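# Scoop dry food from the pouch into two bowls

## Task

Use the scoop to move dry food from the pouch into the bowls until both bowls contain at least 10 pieces each, keeping spills low. Food is never treated as a loose object: any that leaves the table just counts as spilled. Each piece that reaches a bowl must, since it last rested in the pouch or on the table, have sat inside the scoop while a gripper held it and raised it clear. Pieces caught between a gripper's fingers must never go into a bowl. A bowl holding more than a stray piece or two that break either rule makes the whole attempt worthless, though a single stray one still counts toward that bowl's total. Never let the scoop drop from any real height. At the end both bowls must be upright in their starting spots, the pouch must stand upright, and the scoop must lie empty on the table away from the pouch and both bowls. Finally release everything and pull the arms away; a result that holds only because the robot is still supporting it does not count.

## Robot and tools

Robot: two six-joint arms, left_arm and right_arm, each ending in a parallel gripper. The left arm's base sits at about (+0.027, +0.227, 0) m and the right arm's at about (+0.015, -0.230, 0) m. All positions in results use one scene frame: origin on the tabletop midway between the arms, +x pointing out across the table, +z up, and left_arm on the +y side. The arm names do not refer to sides of any image.

Joint order for every row and every per-joint list: waist, shoulder, elbow, wrist pitch, wrist yaw, wrist roll. Stated ranges in radians: waist -2.618 to 3.054, shoulder 0.000 to 3.142, elbow 0.000 to 3.142, wrist pitch -1.571 to 1.571, wrist yaw -1.571 to 1.571, wrist roll -2.094 to 2.094. True ends may differ by up to 0.036 rad. A target more than 0.036 rad beyond a range end, and further out than the current angle, gets the call refused; targets past the real end are clipped, and the result may print "joint sent to its limit" (its absence proves nothing).

Gripper: fingers point along the gripper's +z and open along its y. The reported end-effector point lies between the pads, about 1 cm short of the fingertips. Opening is an absolute value from -1 (closed) to +1 (fully open, pad gap 0.094 m). To hold something, command roughly 0.03 below the grip_measured reading; a smaller gap below grips more gently.

execute_actions(actions): actions is a list of up to 15 actions, run in order. Each action is a table of up to 15 rows; each row is one control step of 1/30 s, and a table with fewer rows repeats its final row until 15 steps pass. Every row has 14 numbers covering both arms even if one stays still: left_arm's six absolute joint angles in radians, then its opening, then the same seven for right_arm. These are target positions, not offsets. An empty list just reports the current state and images. Per step, each joint's target is kept within a fixed lead of its measured angle (waist 0.202, shoulder 0.258, elbow 0.238, wrist pitch 0.573, wrist yaw and roll 0.522 rad), and targets that would shift the gripper more than 70 mm from where it is are scaled back, so large changes need several actions. To keep a joint still, resend its value from the "Joint targets" line.

move(target, speed, blocking): target is one 14-number row in the same layout, absolute joint angles in radians plus openings. All joints travel together so they finish at once, usually tracing a curve at the gripper; the path lasts between 0.5 and 10 s and stops short if longer. speed (0.01 to 2 rad/s, default 0.5) caps the joint with the longest travel. Openings are applied at the start. It does not avoid obstacles or the other arm. With blocking=false the result returns after 0.5 s while motion continues; until a result shows it has ended, rows and moves are refused, so use wait(0) or stop. The extra "move:" line reports the outcome (done, off_target, moving, held, fault), limits=held or limits=none, and each arm's joint furthest from target.

wait(seconds): 0 to 10 s; arms keep their last command; ends early if a running move finishes. stop(): brakes a running move; it needs stopping room, and the fingers keep moving. zoom_image(camera, region): camera is cam_high, cam_left_wrist or cam_right_wrist; region is [x0, y0, x1, y1] in that camera's pixels (images are 504x504, origin top-left), at most 504 by 504. read_manual(section): only "licences", no motion. finished_scene(scene): pass the current scene number once the goal is met and stable; it cannot be undone.

Results: the state line gives each gripper's position (m) and quaternion (wxyz), which grows less exact at long reach. Joint positions and velocities list the six joints (rad, rad/s) then the finger gap (m). grip_measured is the opening on the command scale. "Joint targets" shows what joints are currently driven toward. Action results also list step readings; HELD marks steps where an arm's command was held back, and "joint command not followed" means a clearance check altered targets. Joint torques are noisy and offset. MOTOR HOT appears at 75 °C; at 90 °C the arm is halted for 10 s, and at 100 °C it goes limp and falls, reported as OVER-TEMPERATURE FAULT. Camera calibration is given in the prompt and may be slightly off.

Cautions: the robot holds its last command while you think. Never knock rigid objects off the table, and keep the arms from striking or pushing each other. Avoid fast contact, deep presses past contact, drops and slams. Occasionally a loose object gets nudged by an outside push. Don't hold loads longer than needed.

Each tool is called after "Call:" in YAML: its name, and indented under it one key for each argument.

## Session

I'll start by looking at the current state of the scene.

Call:
execute_actions:
  actions: []

Scene clock: 0.00 s.
left_arm: end_effector_position=(+0.4023, +0.2578, +0.4160) grip_measured=+1.000 end_effector_quat_wxyz=(+0.715, -0.023, +0.698, +0.033) | right_arm: end_effector_position=(+0.3225, +0.0813, +0.2918) grip_measured=-0.588 end_effector_quat_wxyz=(+0.728, -0.228, +0.569, +0.307)
Joint names: [waist, shoulder, elbow, wrist pitch, wrist yaw, wrist roll]
Joint positions: left_arm=[ 0.004  1.031  1.051  0.004 -0.     0.013  0.094] | right_arm=[0.662 1.476 0.593 1.133 0.012 0.014 0.019]
Joint velocities: left_arm=[-0.007  0.002 -0.002  0.037  0.007 -0.066  0.   ] | right_arm=[-0.012 -0.017 -0.002  0.007 -0.11  -0.051 -0.001]
Joint torques (N m, as the arm reports them, + toward a larger angle): no reading
Joint targets: left_arm=[0.004 1.022 1.062 0.007 -0.000 0.011] | right_arm=[0.662 1.467 0.602 1.151 0.012 0.013]

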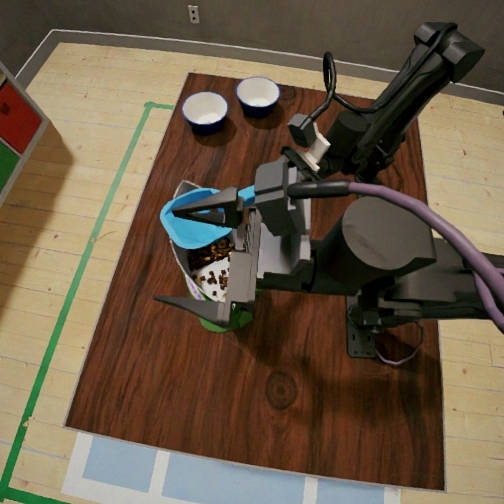

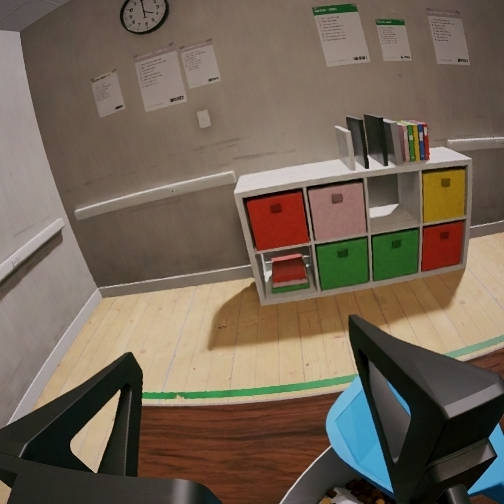

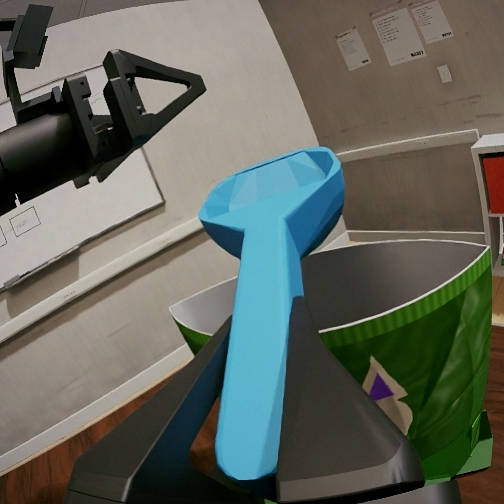

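Call:
zoom_image:
  camera: "cam_high"
  region: [130, 160, 330, 360]

Call:
zoom_image:
  camera: "cam_right_wrist"
  region: [100, 120, 504, 504]

Region (130, 160, 330, 360) of cam_high's 504x504 image, scaled by 2.520, with more detail than that image has.

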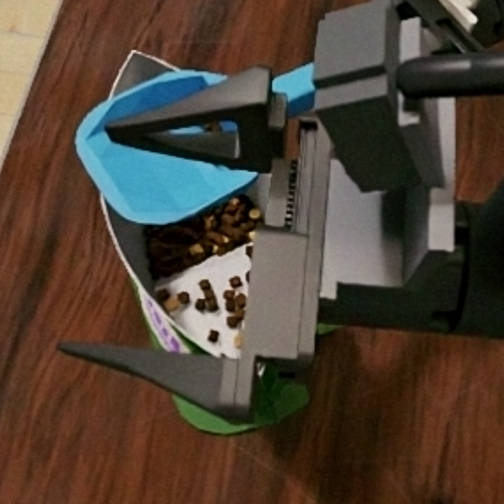

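Region (100, 120, 504, 504) of cam_right_wrist's 504x504 image, scaled by 1.248, with more detail than that image has; it fills the top 479 rows of this view, and the rest is white.

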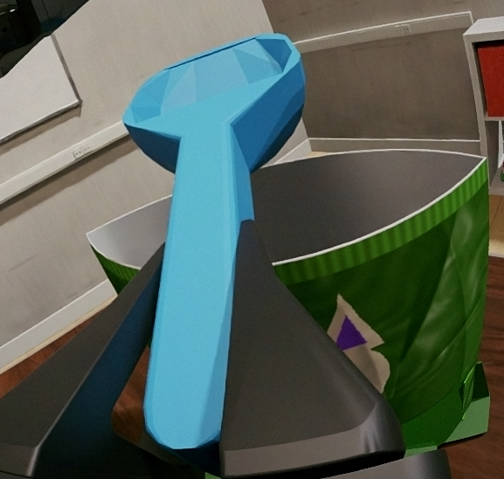

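Call:
move:
  target: [1.1, 0.8, 0.9, 0.0, 0.0, 0.0, 1.0, 0.662, 1.467, 0.602, 1.151, 0.012, 0.013, -0.62]
  speed: 0.8

Scene clock: 4.73 s.
left_arm: end_effector_position=(+0.1567, +0.5296, +0.4121) grip_measured=+1.000 end_effector_quat_wxyz=(+0.613, -0.370, +0.568, +0.406) | right_arm: end_effector_position=(+0.3232, +0.0820, +0.2882) grip_measured=-0.588 end_effector_quat_wxyz=(+0.724, -0.231, +0.575, +0.305)
Joint names: [waist, shoulder, elbow, wrist pitch, wrist yaw, wrist roll]
Joint positions: left_arm=[1.088 0.829 0.906 0.004 0.001 0.008 0.094] | right_arm=[0.662 1.476 0.593 1.118 0.012 0.014 0.019]
Joint velocities: left_arm=[ 0.007  0.002  0.002 -0.066  0.066  0.007  0.   ] | right_arm=[ 0.012  0.002  0.007 -0.007 -0.037 -0.051 -0.   ]
Joint torques (N m, as the arm reports them, + toward a larger angle): left_arm=[ 0.94 -3.42  5.33  1.77 -0.04 -0.03] | right_arm=[-0.09 -6.95  6.54  1.53 -0.01 -0.03]
Joint targets: left_arm=[1.100 0.800 0.900 0.000 0.000 0.000] | right_arm=[0.662 1.467 0.602 1.151 0.012 0.013]
move: off_target (left_arm, right_arm); limits=none; left_arm: farthest joint: the shoulder, 0.029 radians from its target (0.231 radians at the start); right_arm: farthest joint: the wrist pitch, 0.033 radians from its target (0.018 radians at the start)
camera_calibration (this result's frames):
cam_left_wrist: T_world_to_cam=[[0.894741, -0.38437, -0.227374, 0.153989], [-0.339106, -0.253453, -0.905963, 0.604916], [0.290596, 0.887706, -0.357116, -0.246799], [0, 0, 0, 1]] pos_world=[0.13907, 0.431591, 0.494908]
cam_right_wrist: T_world_to_cam=[[0.740191, -0.556991, -0.376668, -0.0796941], [-0.471315, -0.0302525, -0.881446, 0.439518], [0.479562, 0.829968, -0.28491, -0.0349225], [0, 0, 0, 1]] pos_world=[0.282888, -0.00210778, 0.347444]

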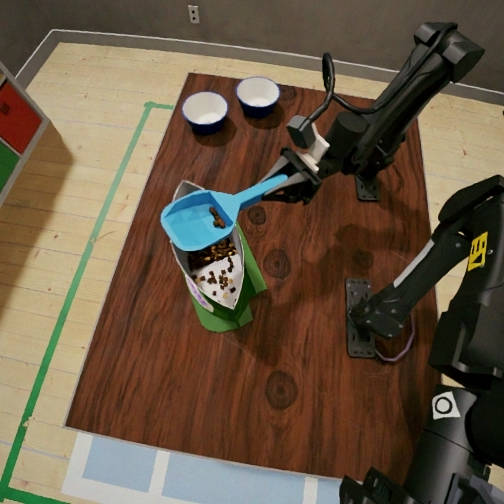

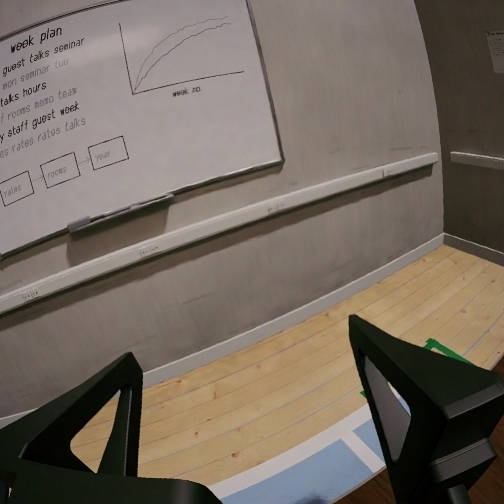

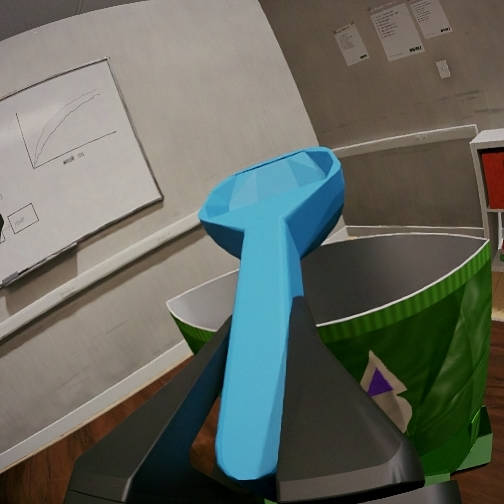

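Call:
zoom_image:
  camera: "cam_high"
  region: [140, 160, 320, 340]

Region (140, 160, 320, 340) of cam_high's 504x504 image, scaled by 2.800, with more detail than that image has.

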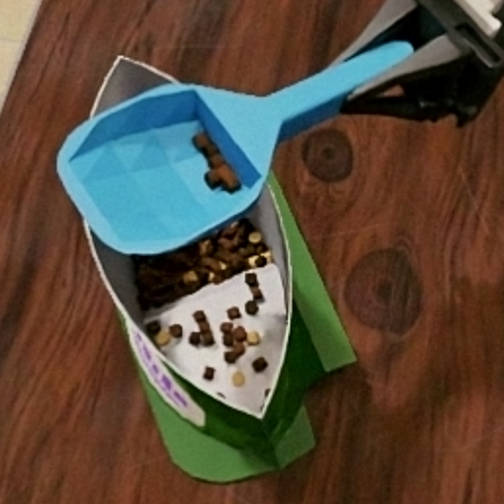

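Call:
zoom_image:
  camera: "cam_high"
  region: [160, 50, 300, 150]

Region (160, 50, 300, 150) of cam_high's 504x504 image, scaled by 3.600, with more detail than that image has; it fills the top 360 rows of this view, and the rest is white.

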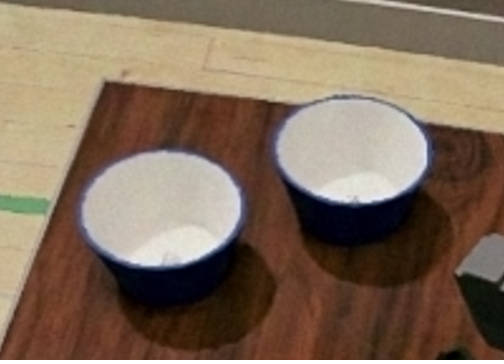

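Call:
move:
  target: [1.1, 0.8, 0.9, 0.0, 0.0, 0.0, 1.0, 0.15, 1.467, 0.602, 1.151, 0.012, 0.013, -0.62]
  speed: 0.5

Scene clock: 16.50 s.
left_arm: end_effector_position=(+0.1567, +0.5296, +0.4121) grip_measured=+1.000 end_effector_quat_wxyz=(+0.613, -0.370, +0.568, +0.406) | right_arm: end_effector_position=(+0.4367, -0.1078, +0.2852) grip_measured=-0.588 end_effector_quat_wxyz=(+0.773, -0.078, +0.619, +0.112)
Joint names: [waist, shoulder, elbow, wrist pitch, wrist yaw, wrist roll]
Joint positions: left_arm=[1.088 0.829 0.906 0.004 0.001 0.007 0.094] | right_arm=[0.154 1.476 0.593 1.106 0.015 0.014 0.019]
Joint velocities: left_arm=[-0.002  0.007 -0.022  0.037 -0.037 -0.007  0.   ] | right_arm=[-0.012  0.002 -0.002 -0.022  0.051 -0.007  0.001]
Joint torques (N m, as the arm reports them, + toward a larger angle): left_arm=[ 0.77 -3.46  5.64  1.76 -0.01 -0.03] | right_arm=[-0.42 -6.97  6.46  1.62 -0.04 -0.03]
Joint targets: left_arm=[1.100 0.800 0.900 0.000 -0.000 -0.000] | right_arm=[0.150 1.467 0.602 1.151 0.012 0.013]
move: off_target (left_arm, right_arm); limits=none; left_arm: farthest joint: the shoulder, 0.029 radians from its target (0.029 radians at the start); right_arm: farthest joint: the wrist pitch, 0.045 radians from its target (0.033 radians at the start)
camera_calibration (this result's frames):
cam_left_wrist: T_world_to_cam=[[0.894808, -0.384432, -0.227003, 0.153858], [-0.338797, -0.253579, -0.906043, 0.604968], [0.290748, 0.887643, -0.357149, -0.246776], [0, 0, 0, 1]] pos_world=[0.139038, 0.431604, 0.494917]
cam_right_wrist: T_world_to_cam=[[0.368844, -0.848839, -0.378718, -0.139277], [-0.436731, 0.201403, -0.876757, 0.493128], [0.8205, 0.488784, -0.296428, -0.115124], [0, 0, 0, 1]] pos_world=[0.361195, -0.161271, 0.345481]

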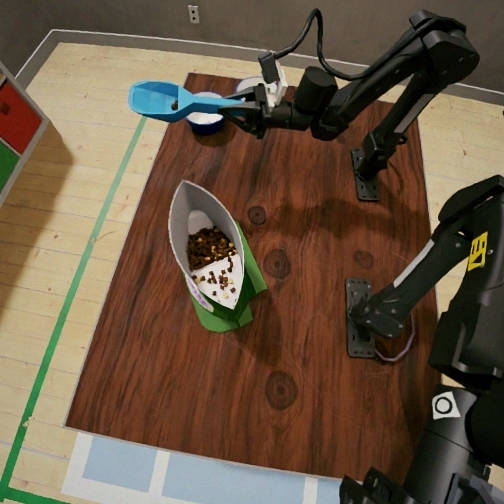

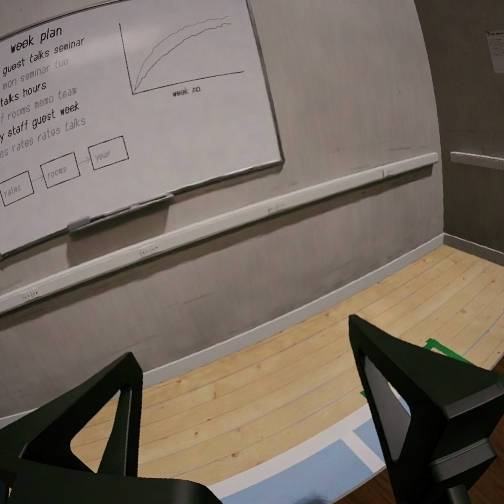

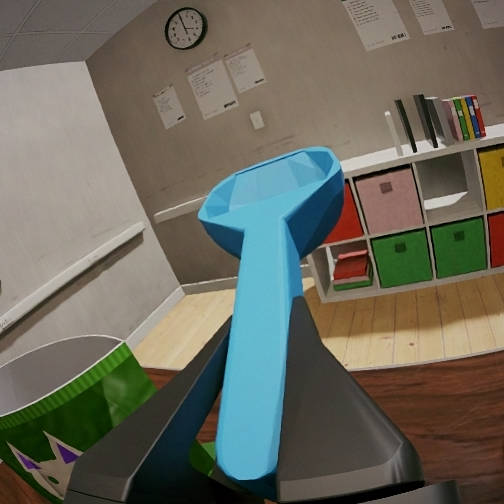

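Call:
zoom_image:
  camera: "cam_high"
  region: [140, 165, 300, 345]

Call:
zoom_image:
  camera: "cam_high"
  region: [110, 50, 310, 150]

Region (140, 165, 300, 345) of cam_high's 504x504 image, scaled by 2.800, with more detail than that image has.

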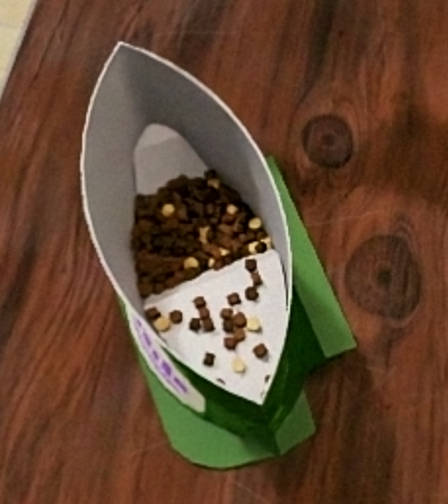

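Region (110, 50, 310, 150) of cam_high's 504x504 image, scaled by 2.520, with more detail than that image has.

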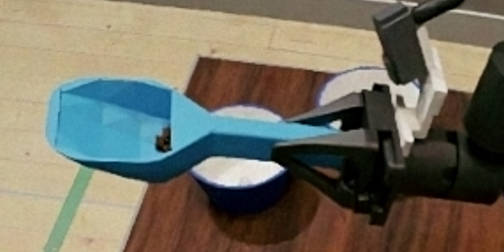

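Call:
move:
  target: [-0.21, 1.25, 1.66, -1.29, 0.0, 0.0, 1.0, -0.335, 1.955, 0.507, 1.505, 0.012, 0.013, -0.62]
  speed: 0.8

Scene clock: 20.83 s.
left_arm: end_effector_position=(+0.3194, +0.1921, +0.3272) grip_measured=+1.000 end_effector_quat_wxyz=(+0.340, +0.061, +0.938, -0.019) | right_arm: end_effector_position=(+0.4650, -0.3215, +0.1323) grip_measured=-0.588 end_effector_quat_wxyz=(+0.709, +0.079, +0.697, -0.070)
Joint names: [waist, shoulder, elbow, wrist pitch, wrist yaw, wrist roll]
Joint positions: left_arm=[-0.199  1.235  1.633 -1.275 -0.002  0.007  0.094] | right_arm=[-0.329  1.956  0.518  1.455  0.013  0.014  0.019]
Joint velocities: left_arm=[-0.002  0.002 -0.012 -0.007 -0.037 -0.081  0.   ] | right_arm=[-0.002  0.002 -0.022  0.007  0.037 -0.022  0.001]
Joint torques (N m, as the arm reports them, + toward a larger angle): left_arm=[-1.06 -1.79  6.65  1.23  0.    0.  ] | right_arm=[-0.39 -8.63  2.9   1.71 -0.02 -0.05]
Joint targets: left_arm=[-0.210 1.250 1.660 -1.290 0.000 0.000] | right_arm=[-0.335 1.955 0.507 1.505 0.012 0.013]
move: off_target (left_arm, right_arm); limits=none; left_arm: farthest joint: the elbow, 0.027 radians from its target (0.754 radians at the start); right_arm: farthest joint: the wrist pitch, 0.050 radians from its target (0.399 radians at the start)
camera_calibration (this result's frames):
cam_left_wrist: T_world_to_cam=[[-0.301865, -0.943886, -0.134005, 0.318488], [-0.91942, 0.325398, -0.220871, 0.347595], [0.252082, 0.0565337, -0.966053, 0.34642], [0, 0, 0, 1]] pos_world=[0.3284, 0.167926, 0.454113]
cam_right_wrist: T_world_to_cam=[[-0.144788, -0.907525, -0.394253, -0.166961], [-0.462803, 0.414293, -0.783693, 0.482725], [0.874557, 0.0689919, -0.47999, -0.215072], [0, 0, 0, 1]] pos_world=[0.387325, -0.336673, 0.209251]

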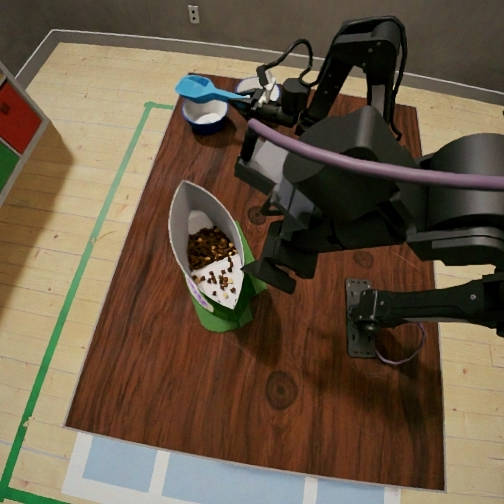

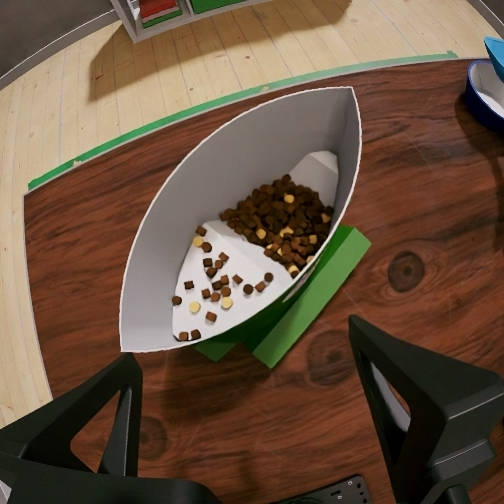

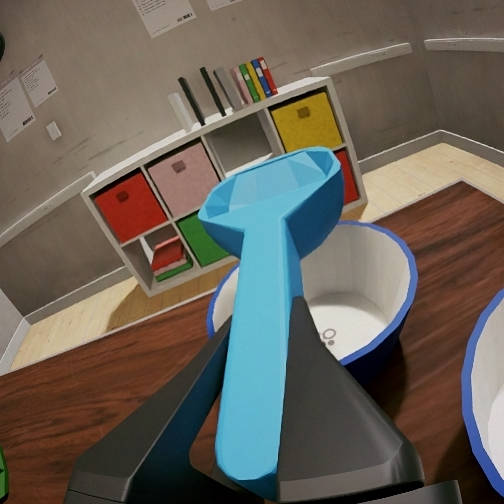

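Call:
zoom_image:
  camera: "cam_high"
  region: [150, 50, 290, 150]

Call:
zoom_image:
  camera: "cam_left_wrist"
  region: [100, 70, 400, 370]

Region (150, 50, 290, 150) of cam_high's 504x504 image, scaled by 3.600, with more detail than that image has; it fills the top 360 rows of this view, and the rest is white.

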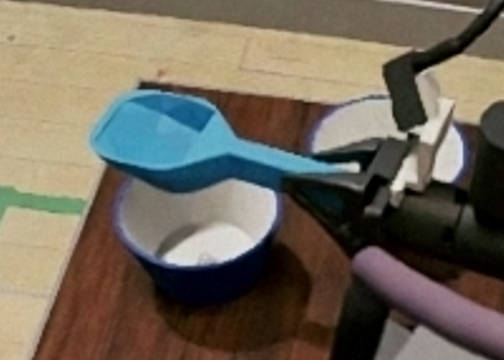

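Region (100, 70, 400, 370) of cam_left_wrist's 504x504 image, scaled by 1.680, with more detail than that image has.

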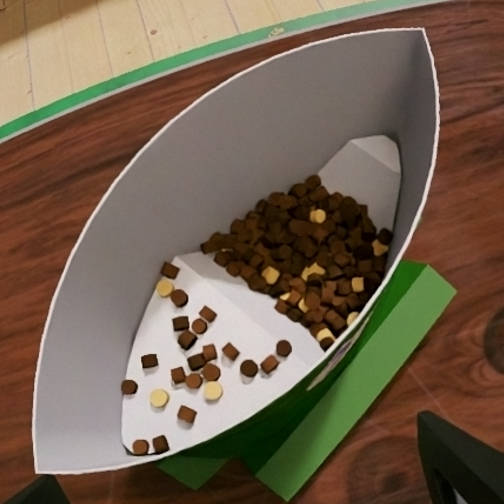

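Call:
move:
  target: [0.30, 1.66, 1.945, -1.505, 0.40, 0.815, 0.0, -0.335, 1.955, 0.507, 1.505, 0.012, -1.9, -0.62]
  speed: 1.0

Scene clock: 45.17 s.
left_arm: end_effector_position=(+0.3705, +0.2891, +0.2827) grip_measured=+0.001 end_effector_quat_wxyz=(+0.245, +0.245, +0.936, -0.058) | right_arm: end_effector_position=(+0.4650, -0.3215, +0.1325) grip_measured=-0.588 end_effector_quat_wxyz=(-0.352, +0.524, -0.466, +0.620)
Joint names: [waist, shoulder, elbow, wrist pitch, wrist yaw, wrist roll]
Joint positions: left_arm=[ 0.289  1.652  1.919 -1.487  0.376  0.809  0.047] | right_arm=[-0.329  1.956  0.518  1.455  0.013 -1.897  0.019]
Joint velocities: left_arm=[ 0.012 -0.002 -0.017  0.022  0.007  0.007 -0.   ] | right_arm=[ 0.002  0.002 -0.012 -0.037  0.037 -0.066 -0.001]
Joint torques (N m, as the arm reports them, + toward a larger angle): left_arm=[ 0.79 -6.81  6.75  0.65  0.39  0.05] | right_arm=[-0.44 -8.67  2.92  1.75  0.   -0.02]
Joint targets: left_arm=[0.300 1.660 1.945 -1.505 0.400 0.815] | right_arm=[-0.335 1.955 0.507 1.505 0.012 -1.900]
move: off_target (left_arm, right_arm); limits=none; left_arm: farthest joint: the elbow, 0.026 radians from its target (0.312 radians at the start); right_arm: farthest joint: the wrist pitch, 0.050 radians from its target (0.050 radians at the start)
camera_calibration (this result's frames):
cam_left_wrist: T_world_to_cam=[[-0.649099, -0.753605, -0.103684, 0.484622], [-0.754328, 0.655261, -0.0402625, 0.145611], [0.0982822, 0.0520775, -0.993795, 0.351176], [0, 0, 0, 1]] pos_world=[0.389891, 0.251512, 0.405107]
cam_right_wrist: T_world_to_cam=[[0.0112596, -0.0690681, 0.997548, -0.154282], [-0.713576, -0.699414, -0.0403716, 0.143025], [0.700488, -0.711372, -0.0571604, -0.440888], [0, 0, 0, 1]] pos_world=[0.412633, -0.224258, 0.134476]

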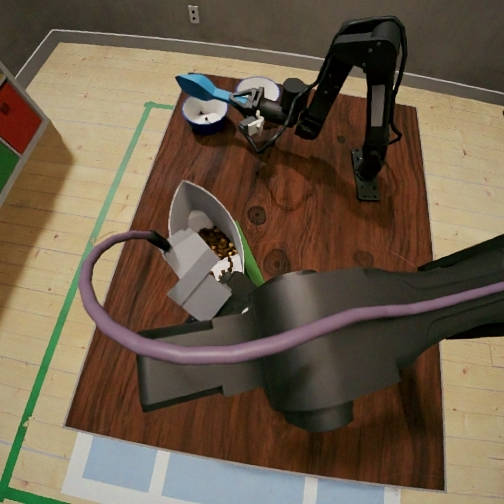

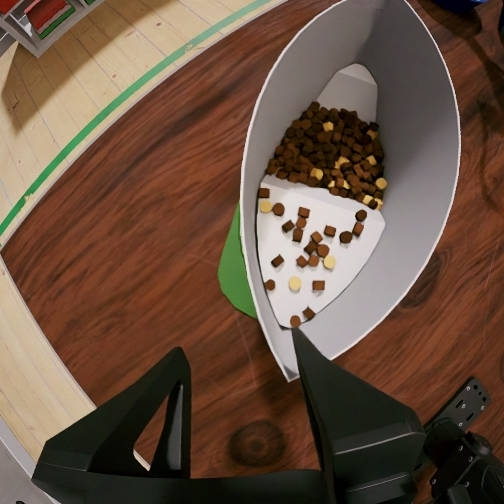

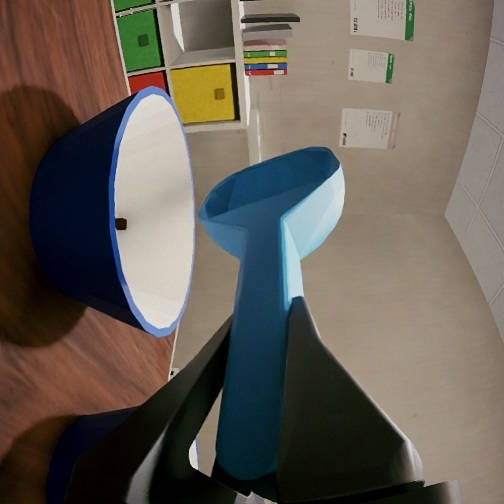

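Call:
zoom_image:
  camera: "cam_high"
  region: [150, 50, 290, 150]

Region (150, 50, 290, 150) of cam_high's 504x504 image, scaled by 3.600, with more detail than that image has; it fills the top 360 rows of this view, and the rest is white.

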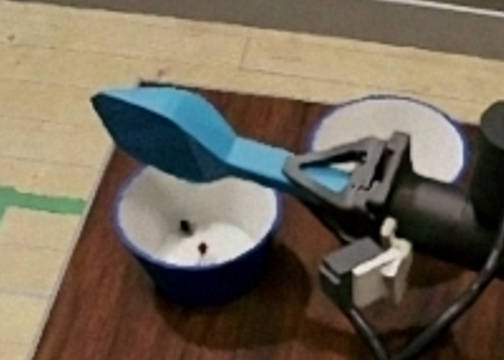

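Call:
move:
  target: [0.19, 1.615, 1.64, -1.175, 0.345, 0.716, 0.0, -0.335, 1.955, 0.507, 1.505, 0.012, -2.06, -0.62]
  speed: 0.4

Scene clock: 47.73 s.
left_arm: end_effector_position=(+0.4018, +0.2714, +0.2179) grip_measured=+0.001 end_effector_quat_wxyz=(+0.240, +0.245, +0.937, -0.062) | right_arm: end_effector_position=(+0.4650, -0.3215, +0.1325) grip_measured=-0.588 end_effector_quat_wxyz=(-0.301, +0.559, -0.423, +0.646)
Joint names: [waist, shoulder, elbow, wrist pitch, wrist yaw, wrist roll]
Joint positions: left_arm=[ 0.201  1.652  1.644 -1.194  0.346  0.723  0.047] | right_arm=[-0.329  1.956  0.518  1.455  0.013 -2.058  0.019]
Joint velocities: left_arm=[-0.007 -0.002 -0.022  0.007  0.007 -0.022  0.001] | right_arm=[ 0.002  0.002 -0.007 -0.051 -0.037 -0.007 -0.   ]
Joint torques (N m, as the arm reports them, + toward a larger angle): left_arm=[ -0.7  -11.49   5.04   1.12   0.19  -0.15] | right_arm=[-0.42 -8.72  2.92  1.74 -0.01 -0.03]
Joint targets: left_arm=[0.190 1.615 1.640 -1.175 0.345 0.716] | right_arm=[-0.335 1.955 0.507 1.505 0.012 -2.060]
move: off_target (left_arm, right_arm); limits=none; left_arm: farthest joint: the shoulder, 0.037 radians from its target (0.037 radians at the start); right_arm: farthest joint: the wrist pitch, 0.050 radians from its target (0.050 radians at the start)
camera_calibration (this result's frames):
cam_left_wrist: T_world_to_cam=[[-0.652169, -0.752391, -0.0926438, 0.483351], [-0.753094, 0.657013, -0.0343971, 0.175994], [0.0867483, 0.0473368, -0.995105, 0.29089], [0, 0, 0, 1]] pos_world=[0.422533, 0.234269, 0.3403]
cam_right_wrist: T_world_to_cam=[[0.0447945, 0.0872637, 0.995178, -0.119309], [-0.714568, -0.693361, 0.0929623, 0.127772], [0.69813, -0.715287, 0.0312971, -0.452767], [0, 0, 0, 1]] pos_world=[0.412736, -0.224855, 0.121026]

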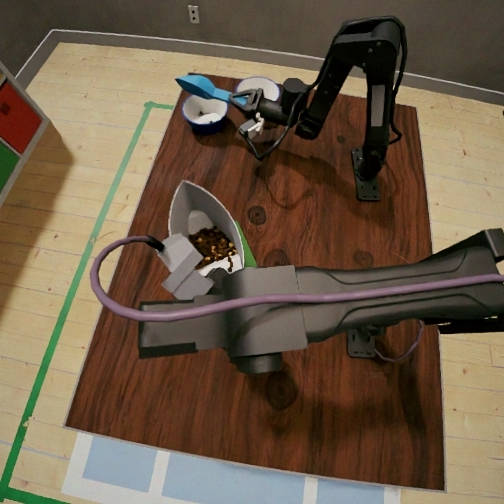

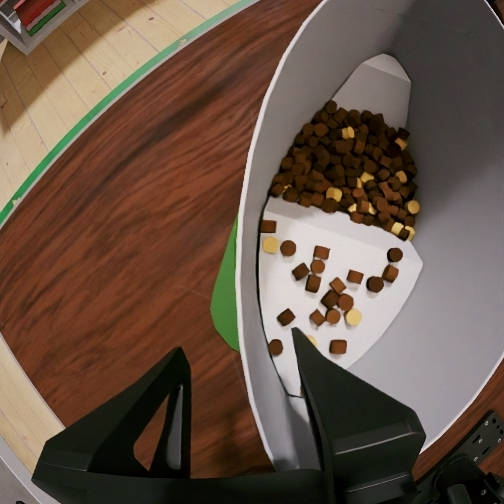

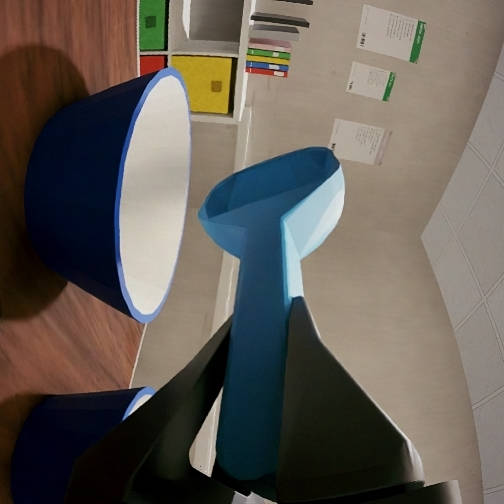

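Call:
move:
  target: [0.185, 1.64, 1.64, -1.175, 0.394, 0.716, 0.0, -0.335, 1.80, 0.55, 1.35, 0.012, 0.0, -0.62]
  speed: 1.5

Scene clock: 53.20 s.
left_arm: end_effector_position=(+0.4025, +0.2673, +0.2194) grip_measured=+0.001 end_effector_quat_wxyz=(+0.246, +0.247, +0.935, -0.073) | right_arm: end_effector_position=(+0.4623, -0.3209, +0.1572) grip_measured=-0.588 end_effector_quat_wxyz=(+0.710, +0.072, +0.697, -0.077)
Joint names: [waist, shoulder, elbow, wrist pitch, wrist yaw, wrist roll]
Joint positions: left_arm=[ 0.201  1.652  1.644 -1.193  0.371  0.723  0.047] | right_arm=[-0.329  1.83   0.518  1.331  0.013 -0.006  0.019]
Joint velocities: left_arm=[-0.012 -0.017 -0.017  0.051 -0.022 -0.007 -0.   ] | right_arm=[-0.012  0.007  0.002  0.022  0.037  0.007 -0.002]
Joint torques (N m, as the arm reports them, + toward a larger angle): left_arm=[-1.22 -9.34  5.23  1.05  0.42 -0.03] | right_arm=[ -0.47 -10.76   6.63   1.5    0.     0.07]
Joint targets: left_arm=[0.185 1.640 1.640 -1.175 0.394 0.716] | right_arm=[-0.335 1.800 0.550 1.350 0.012 -0.000]
move: off_target (left_arm, right_arm); limits=none; left_arm: farthest joint: the wrist yaw, 0.023 radians from its target (0.048 radians at the start); right_arm: farthest joint: the elbow, 0.032 radians from its target (0.032 radians at the start)
camera_calibration (this result's frames):
cam_left_wrist: T_world_to_cam=[[-0.657947, -0.748726, -0.0807222, 0.479675], [-0.747192, 0.662415, -0.0539511, 0.179719], [0.0938662, 0.024818, -0.995275, 0.295691], [0, 0, 0, 1]] pos_world=[0.42213, 0.232758, 0.34271]
cam_right_wrist: T_world_to_cam=[[-0.145523, -0.915618, -0.37479, -0.162359], [-0.463462, 0.397775, -0.791819, 0.497042], [0.874086, 0.0584729, -0.48224, -0.203587], [0, 0, 0, 1]] pos_world=[0.384686, -0.334466, 0.23454]

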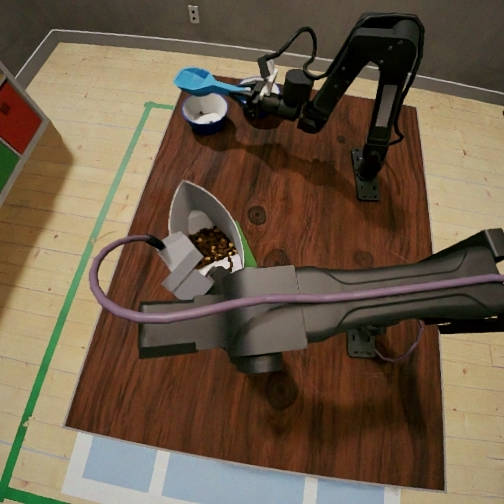

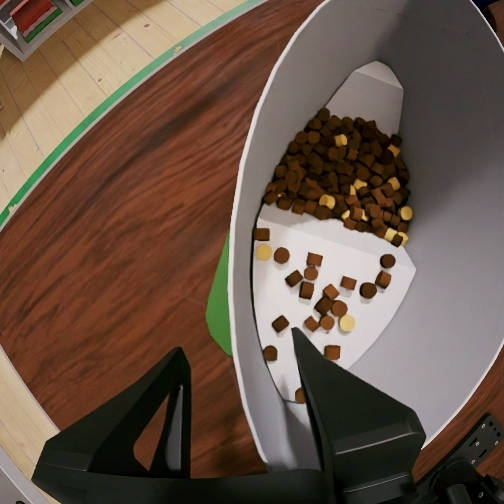

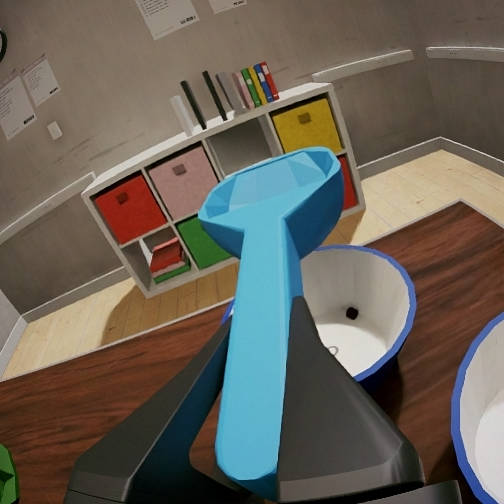

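Call:
move:
  target: [0.195, 1.645, 1.64, -1.175, 0.394, 0.716, -1.0, -0.05, 1.12, 1.87, -1.48, 0.0, 0.0, -0.62]
  speed: 1.5

Scene clock: 58.73 s.
left_arm: end_effector_position=(+0.4026, +0.2668, +0.2196) grip_measured=-0.968 end_effector_quat_wxyz=(+0.246, +0.246, +0.934, -0.074) | right_arm: end_effector_position=(+0.2436, -0.2138, +0.3897) grip_measured=-0.588 end_effector_quat_wxyz=(+0.389, -0.034, +0.921, +0.010)
Joint names: [waist, shoulder, elbow, wrist pitch, wrist yaw, wrist roll]
Joint positions: left_arm=[ 0.201  1.652  1.644 -1.193  0.374  0.721  0.002] | right_arm=[-0.061  1.126  1.843 -1.49   0.006 -0.006  0.019]
Joint velocities: left_arm=[ 0.002 -0.002  0.007  0.022 -0.051 -0.022  0.001] | right_arm=[ 0.007  0.007 -0.017  0.022 -0.037  0.037 -0.   ]
Joint torques (N m, as the arm reports them, + toward a larger angle): left_arm=[-0.37 -8.8   5.05  1.07  0.33 -0.03] | right_arm=[ 0.74 -1.    6.59  1.15 -0.06  0.08]
Joint targets: left_arm=[0.195 1.645 1.640 -1.175 0.394 0.716] | right_arm=[-0.050 1.120 1.870 -1.480 0.000 0.000]
move: off_target (right_arm); limits=none; left_arm: farthest joint: the wrist yaw, 0.020 radians from its target (0.023 radians at the start); right_arm: farthest joint: the elbow, 0.027 radians from its target (1.352 radians at the start)
camera_calibration (this result's frames):
cam_left_wrist: T_world_to_cam=[[-0.65751, -0.749371, -0.0782529, 0.47881], [-0.747542, 0.661806, -0.0565095, 0.180982], [0.0941349, 0.0213417, -0.995331, 0.296712], [0, 0, 0, 1]] pos_world=[0.422183, 0.232699, 0.343022]
cam_right_wrist: T_world_to_cam=[[-0.170796, -0.940215, -0.294659, -0.0393332], [-0.957464, 0.228965, -0.175609, 0.38128], [0.232577, 0.252131, -0.939328, 0.469247], [0, 0, 0, 1]] pos_world=[0.249207, -0.242593, 0.496143]

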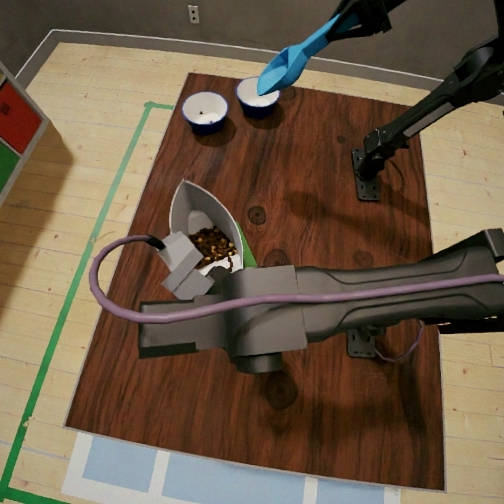

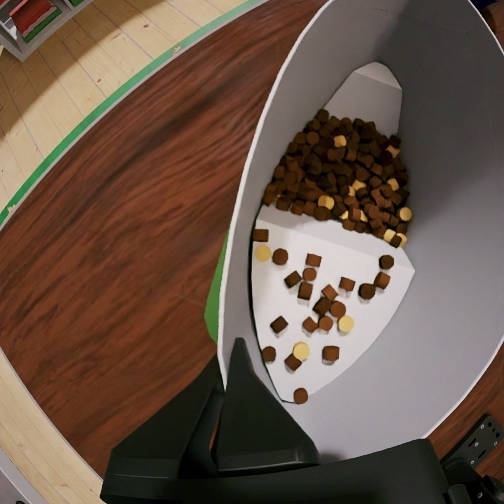

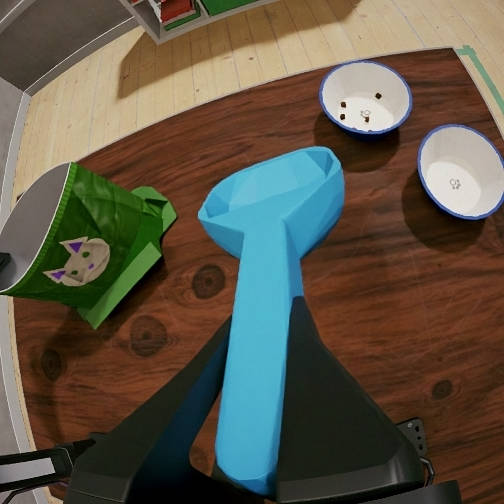

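Call:
zoom_image:
  camera: "cam_right_wrist"
  region: [300, 40, 504, 230]

Call:
zoom_image:
  camera: "cam_right_wrist"
  region: [0, 140, 200, 340]

Region (300, 40, 504, 230) of cam_right_wrist's 504x504 image, scaled by 2.471, with more detail than that image has; it fills the top 469 rows of this view, and the rest is white.

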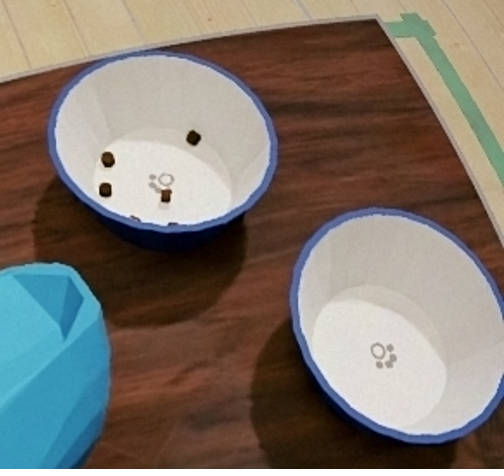

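Region (0, 140, 200, 340) of cam_right_wrist's 504x504 image, scaled by 2.520, with more detail than that image has.

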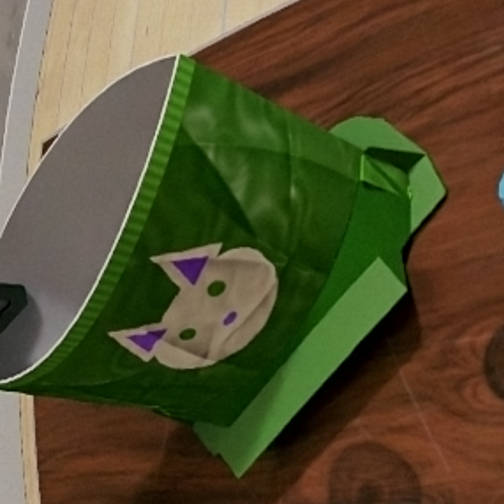

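Call:
move:
  target: [0.003, 1.07, 1.123, -0.86, 0.17, 0.62, -1.0, -0.05, 1.12, 1.87, -1.48, 0.0, 0.0, -0.62]
  speed: 0.35

Scene clock: 64.90 s.
left_arm: end_effector_position=(+0.3323, +0.2251, +0.2279) grip_measured=-0.968 end_effector_quat_wxyz=(+0.343, +0.276, +0.897, +0.045) | right_arm: end_effector_position=(+0.2421, -0.2139, +0.3882) grip_measured=-0.588 end_effector_quat_wxyz=(+0.385, -0.034, +0.922, +0.009)
Joint names: [waist, shoulder, elbow, wrist pitch, wrist yaw, wrist roll]
Joint positions: left_arm=[ 0.011  1.111  1.121 -0.891  0.165  0.625  0.002] | right_arm=[-0.061  1.126  1.843 -1.498  0.006 -0.006  0.019]
Joint velocities: left_arm=[ 0.002 -0.012  0.017 -0.007 -0.022  0.051  0.001] | right_arm=[ 0.002 -0.012  0.002  0.051  0.022  0.007 -0.001]
Joint torques (N m, as the arm reports them, + toward a larger angle): left_arm=[-0.67 -6.77  5.89  1.65  0.12 -0.05] | right_arm=[ 0.7  -1.33  6.36  1.21 -0.08  0.05]
Joint targets: left_arm=[0.003 1.070 1.123 -0.860 0.170 0.620] | right_arm=[-0.050 1.120 1.870 -1.480 -0.000 0.000]
move: off_target (left_arm, right_arm); limits=none; left_arm: farthest joint: the shoulder, 0.041 radians from its target (0.582 radians at the start); right_arm: farthest joint: the elbow, 0.027 radians from its target (0.027 radians at the start)
camera_calibration (this result's frames):
cam_left_wrist: T_world_to_cam=[[-0.59802, -0.705487, -0.380342, 0.441161], [-0.721639, 0.680433, -0.127468, 0.159872], [0.348724, 0.198242, -0.91602, 0.169975], [0, 0, 0, 1]] pos_world=[0.319918, 0.168755, 0.343871]
cam_right_wrist: T_world_to_cam=[[-0.173255, -0.940389, -0.292663, -0.0403343], [-0.958901, 0.228863, -0.167723, 0.376909], [0.224705, 0.251576, -0.941391, 0.470804], [0, 0, 0, 1]] pos_world=[0.248639, -0.242633, 0.494623]

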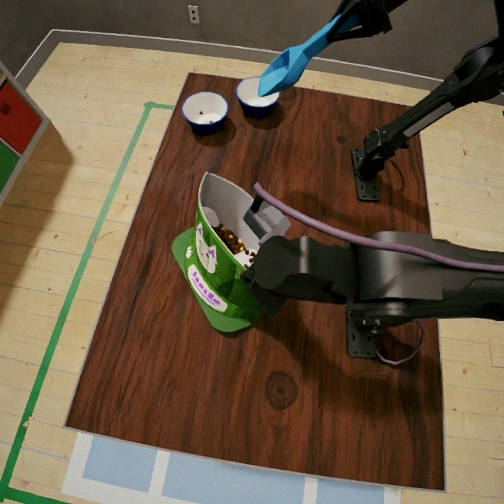

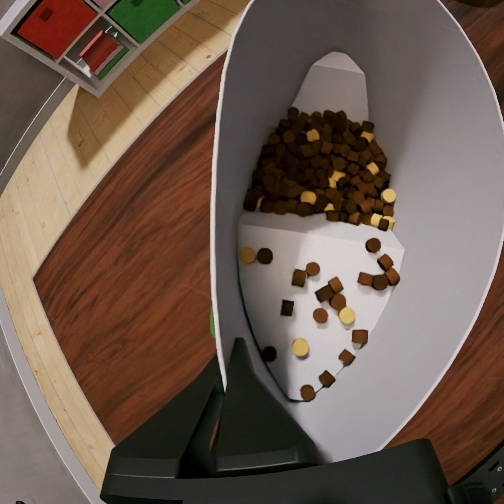

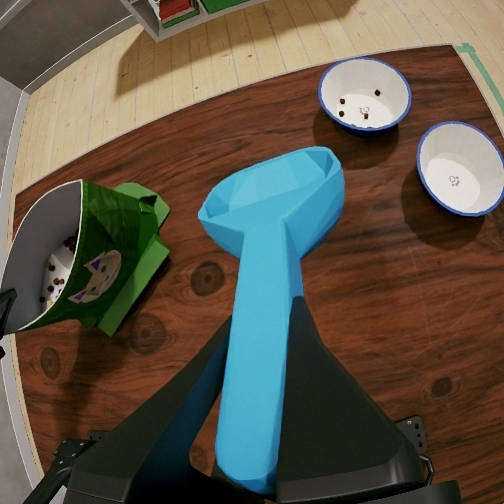

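Call:
move:
  target: [-0.2, 0.80, 0.915, -0.745, -0.04, 0.543, -1.0, -0.05, 1.12, 1.87, -1.48, 0.0, 0.0, -0.62]
  speed: 0.35

Scene clock: 67.23 s.
left_arm: end_effector_position=(+0.2957, +0.2020, +0.2251) grip_measured=-0.968 end_effector_quat_wxyz=(+0.396, +0.292, +0.865, +0.099) | right_arm: end_effector_position=(+0.2410, -0.2140, +0.3871) grip_measured=-0.588 end_effector_quat_wxyz=(+0.382, -0.034, +0.924, +0.009)
Joint names: [waist, shoulder, elbow, wrist pitch, wrist yaw, wrist roll]
Joint positions: left_arm=[-0.189  0.842  0.906 -0.795 -0.026  0.549  0.002] | right_arm=[-0.061  1.126  1.843 -1.504  0.006 -0.006  0.019]
Joint velocities: left_arm=[-0.012 -0.012  0.012  0.051 -0.007  0.051 -0.001] | right_arm=[-0.002  0.012  0.012  0.037  0.022 -0.022  0.   ]
Joint torques (N m, as the arm reports them, + toward a larger angle): left_arm=[-0.86 -4.28  6.46  2.07 -0.13 -0.08] | right_arm=[ 0.72 -1.28  6.3   1.28 -0.08  0.06]
Joint targets: left_arm=[-0.200 0.800 0.915 -0.745 -0.040 0.543] | right_arm=[-0.050 1.120 1.870 -1.480 0.000 -0.000]
move: off_target (left_arm, right_arm); limits=none; left_arm: farthest joint: the wrist pitch, 0.050 radians from its target (0.145 radians at the start); right_arm: farthest joint: the elbow, 0.027 radians from its target (0.027 radians at the start)
camera_calibration (this result's frames):
cam_left_wrist: T_world_to_cam=[[-0.541054, -0.660997, -0.519946, 0.407553], [-0.691265, 0.701665, -0.172684, 0.145753], [0.478971, 0.265989, -0.836562, 0.114683], [0, 0, 0, 1]] pos_world=[0.266332, 0.136617, 0.333015]
cam_right_wrist: T_world_to_cam=[[-0.175032, -0.940514, -0.291198, -0.0410702], [-0.959904, 0.228792, -0.16198, 0.373724], [0.218968, 0.251171, -0.94285, 0.471913], [0, 0, 0, 1]] pos_world=[0.248217, -0.242663, 0.493519]

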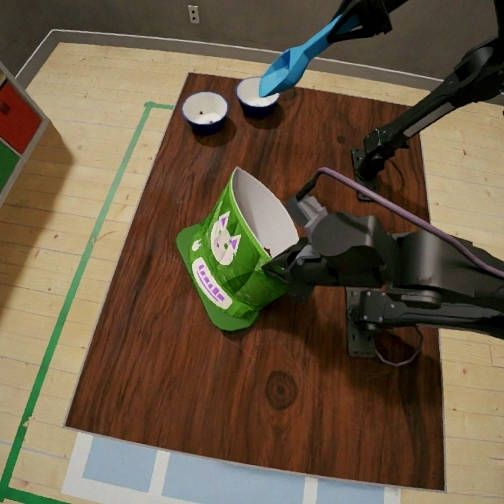

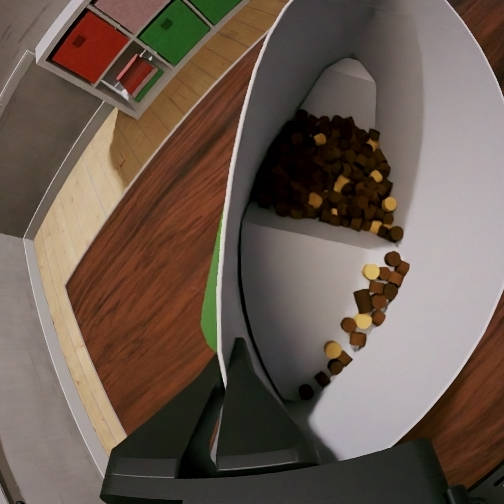

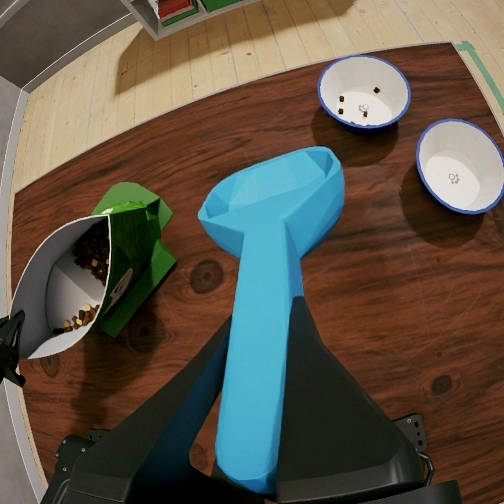

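Call:
zoom_image:
  camera: "cam_right_wrist"
  region: [0, 160, 220, 380]

Call:
zoom_image:
  camera: "cam_high"
  region: [150, 150, 350, 350]

Region (0, 160, 220, 380) of cam_right_wrist's 504x504 image, scaled by 2.291, with more detail than that image has.

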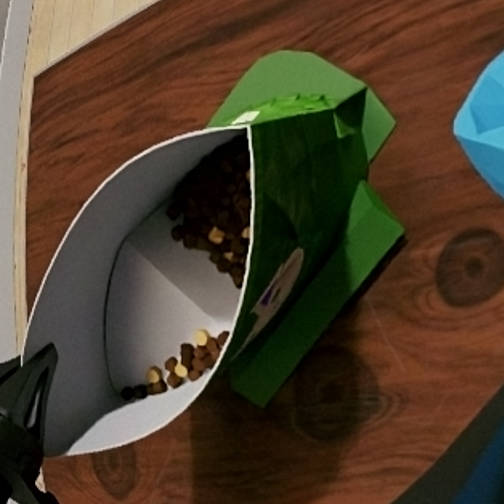

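Region (150, 150, 350, 350) of cam_high's 504x504 image, scaled by 2.520, with more detail than that image has.

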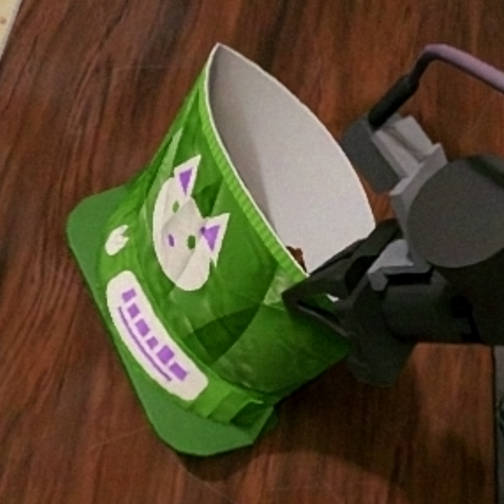

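Call:
move:
  target: [-0.389, 0.68, 0.829, -0.70, -0.243, 0.482, -1.0, -0.05, 1.12, 1.87, -1.47, 0.0, 0.0, -0.62]
  speed: 0.3

Scene clock: 72.70 s.
left_arm: end_effector_position=(+0.2788, +0.1902, +0.2208) grip_measured=-0.968 end_effector_quat_wxyz=(+0.417, +0.301, +0.847, +0.137) | right_arm: end_effector_position=(+0.2403, -0.2141, +0.3864) grip_measured=-0.588 end_effector_quat_wxyz=(+0.380, -0.034, +0.924, +0.009)
Joint names: [waist, shoulder, elbow, wrist pitch, wrist yaw, wrist roll]
Joint positions: left_arm=[-0.376  0.726  0.812 -0.767 -0.217  0.487  0.002] | right_arm=[-0.061  1.126  1.843 -1.508  0.006 -0.006  0.019]
Joint velocities: left_arm=[ 0.002  0.002 -0.002  0.007 -0.037  0.022  0.001] | right_arm=[-0.032 -0.007  0.007  0.051 -0.007  0.037  0.   ]
Joint torques (N m, as the arm reports them, + toward a larger angle): left_arm=[-1.02 -3.75  7.16  2.27 -0.28 -0.06] | right_arm=[ 0.7  -1.26  6.34  1.41 -0.06  0.06]
Joint targets: left_arm=[-0.389 0.680 0.829 -0.700 -0.243 0.482] | right_arm=[-0.050 1.120 1.870 -1.470 0.000 0.000]
move: off_target (left_arm, right_arm); limits=none; left_arm: farthest joint: the wrist pitch, 0.067 radians from its target (0.095 radians at the start); right_arm: farthest joint: the wrist pitch, 0.038 radians from its target (0.034 radians at the start)
camera_calibration (this result's frames):
cam_left_wrist: T_world_to_cam=[[-0.502028, -0.624362, -0.598448, 0.387814], [-0.677634, 0.713932, -0.176391, 0.136242], [0.537383, 0.316975, -0.781503, 0.0842028], [0, 0, 0, 1]] pos_world=[0.241767, 0.118178, 0.321923]
cam_right_wrist: T_world_to_cam=[[-0.176249, -0.9406, -0.290185, -0.04158], [-0.960574, 0.228745, -0.158028, 0.371532], [0.21502, 0.250892, -0.943833, 0.472664], [0, 0, 0, 1]] pos_world=[0.247923, -0.242684, 0.492763]

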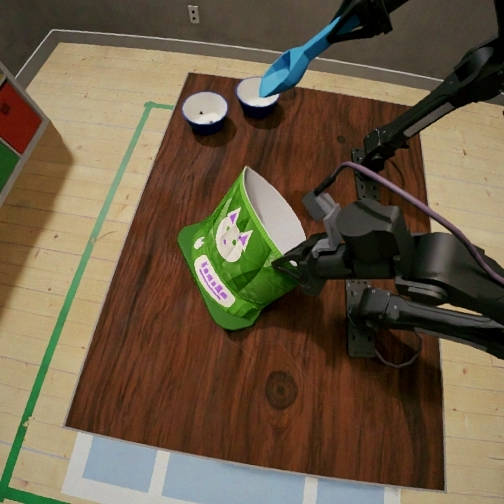

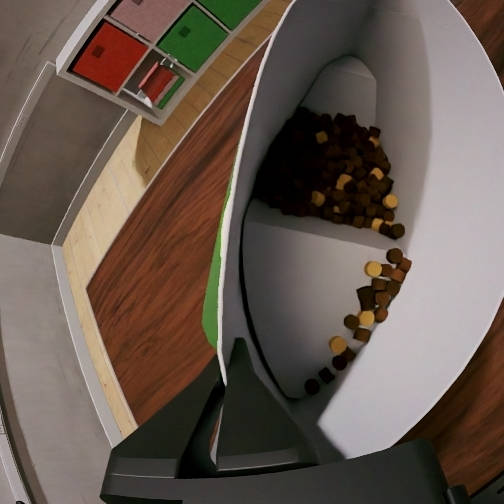

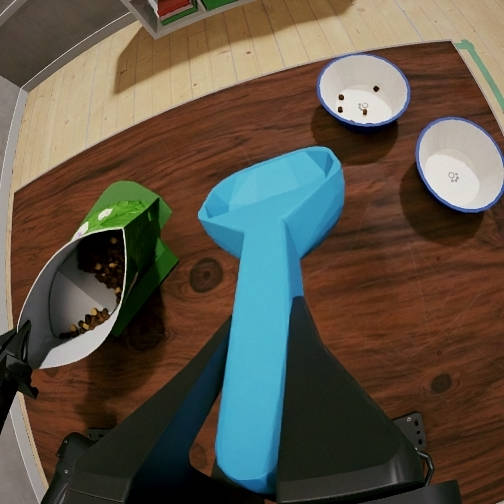

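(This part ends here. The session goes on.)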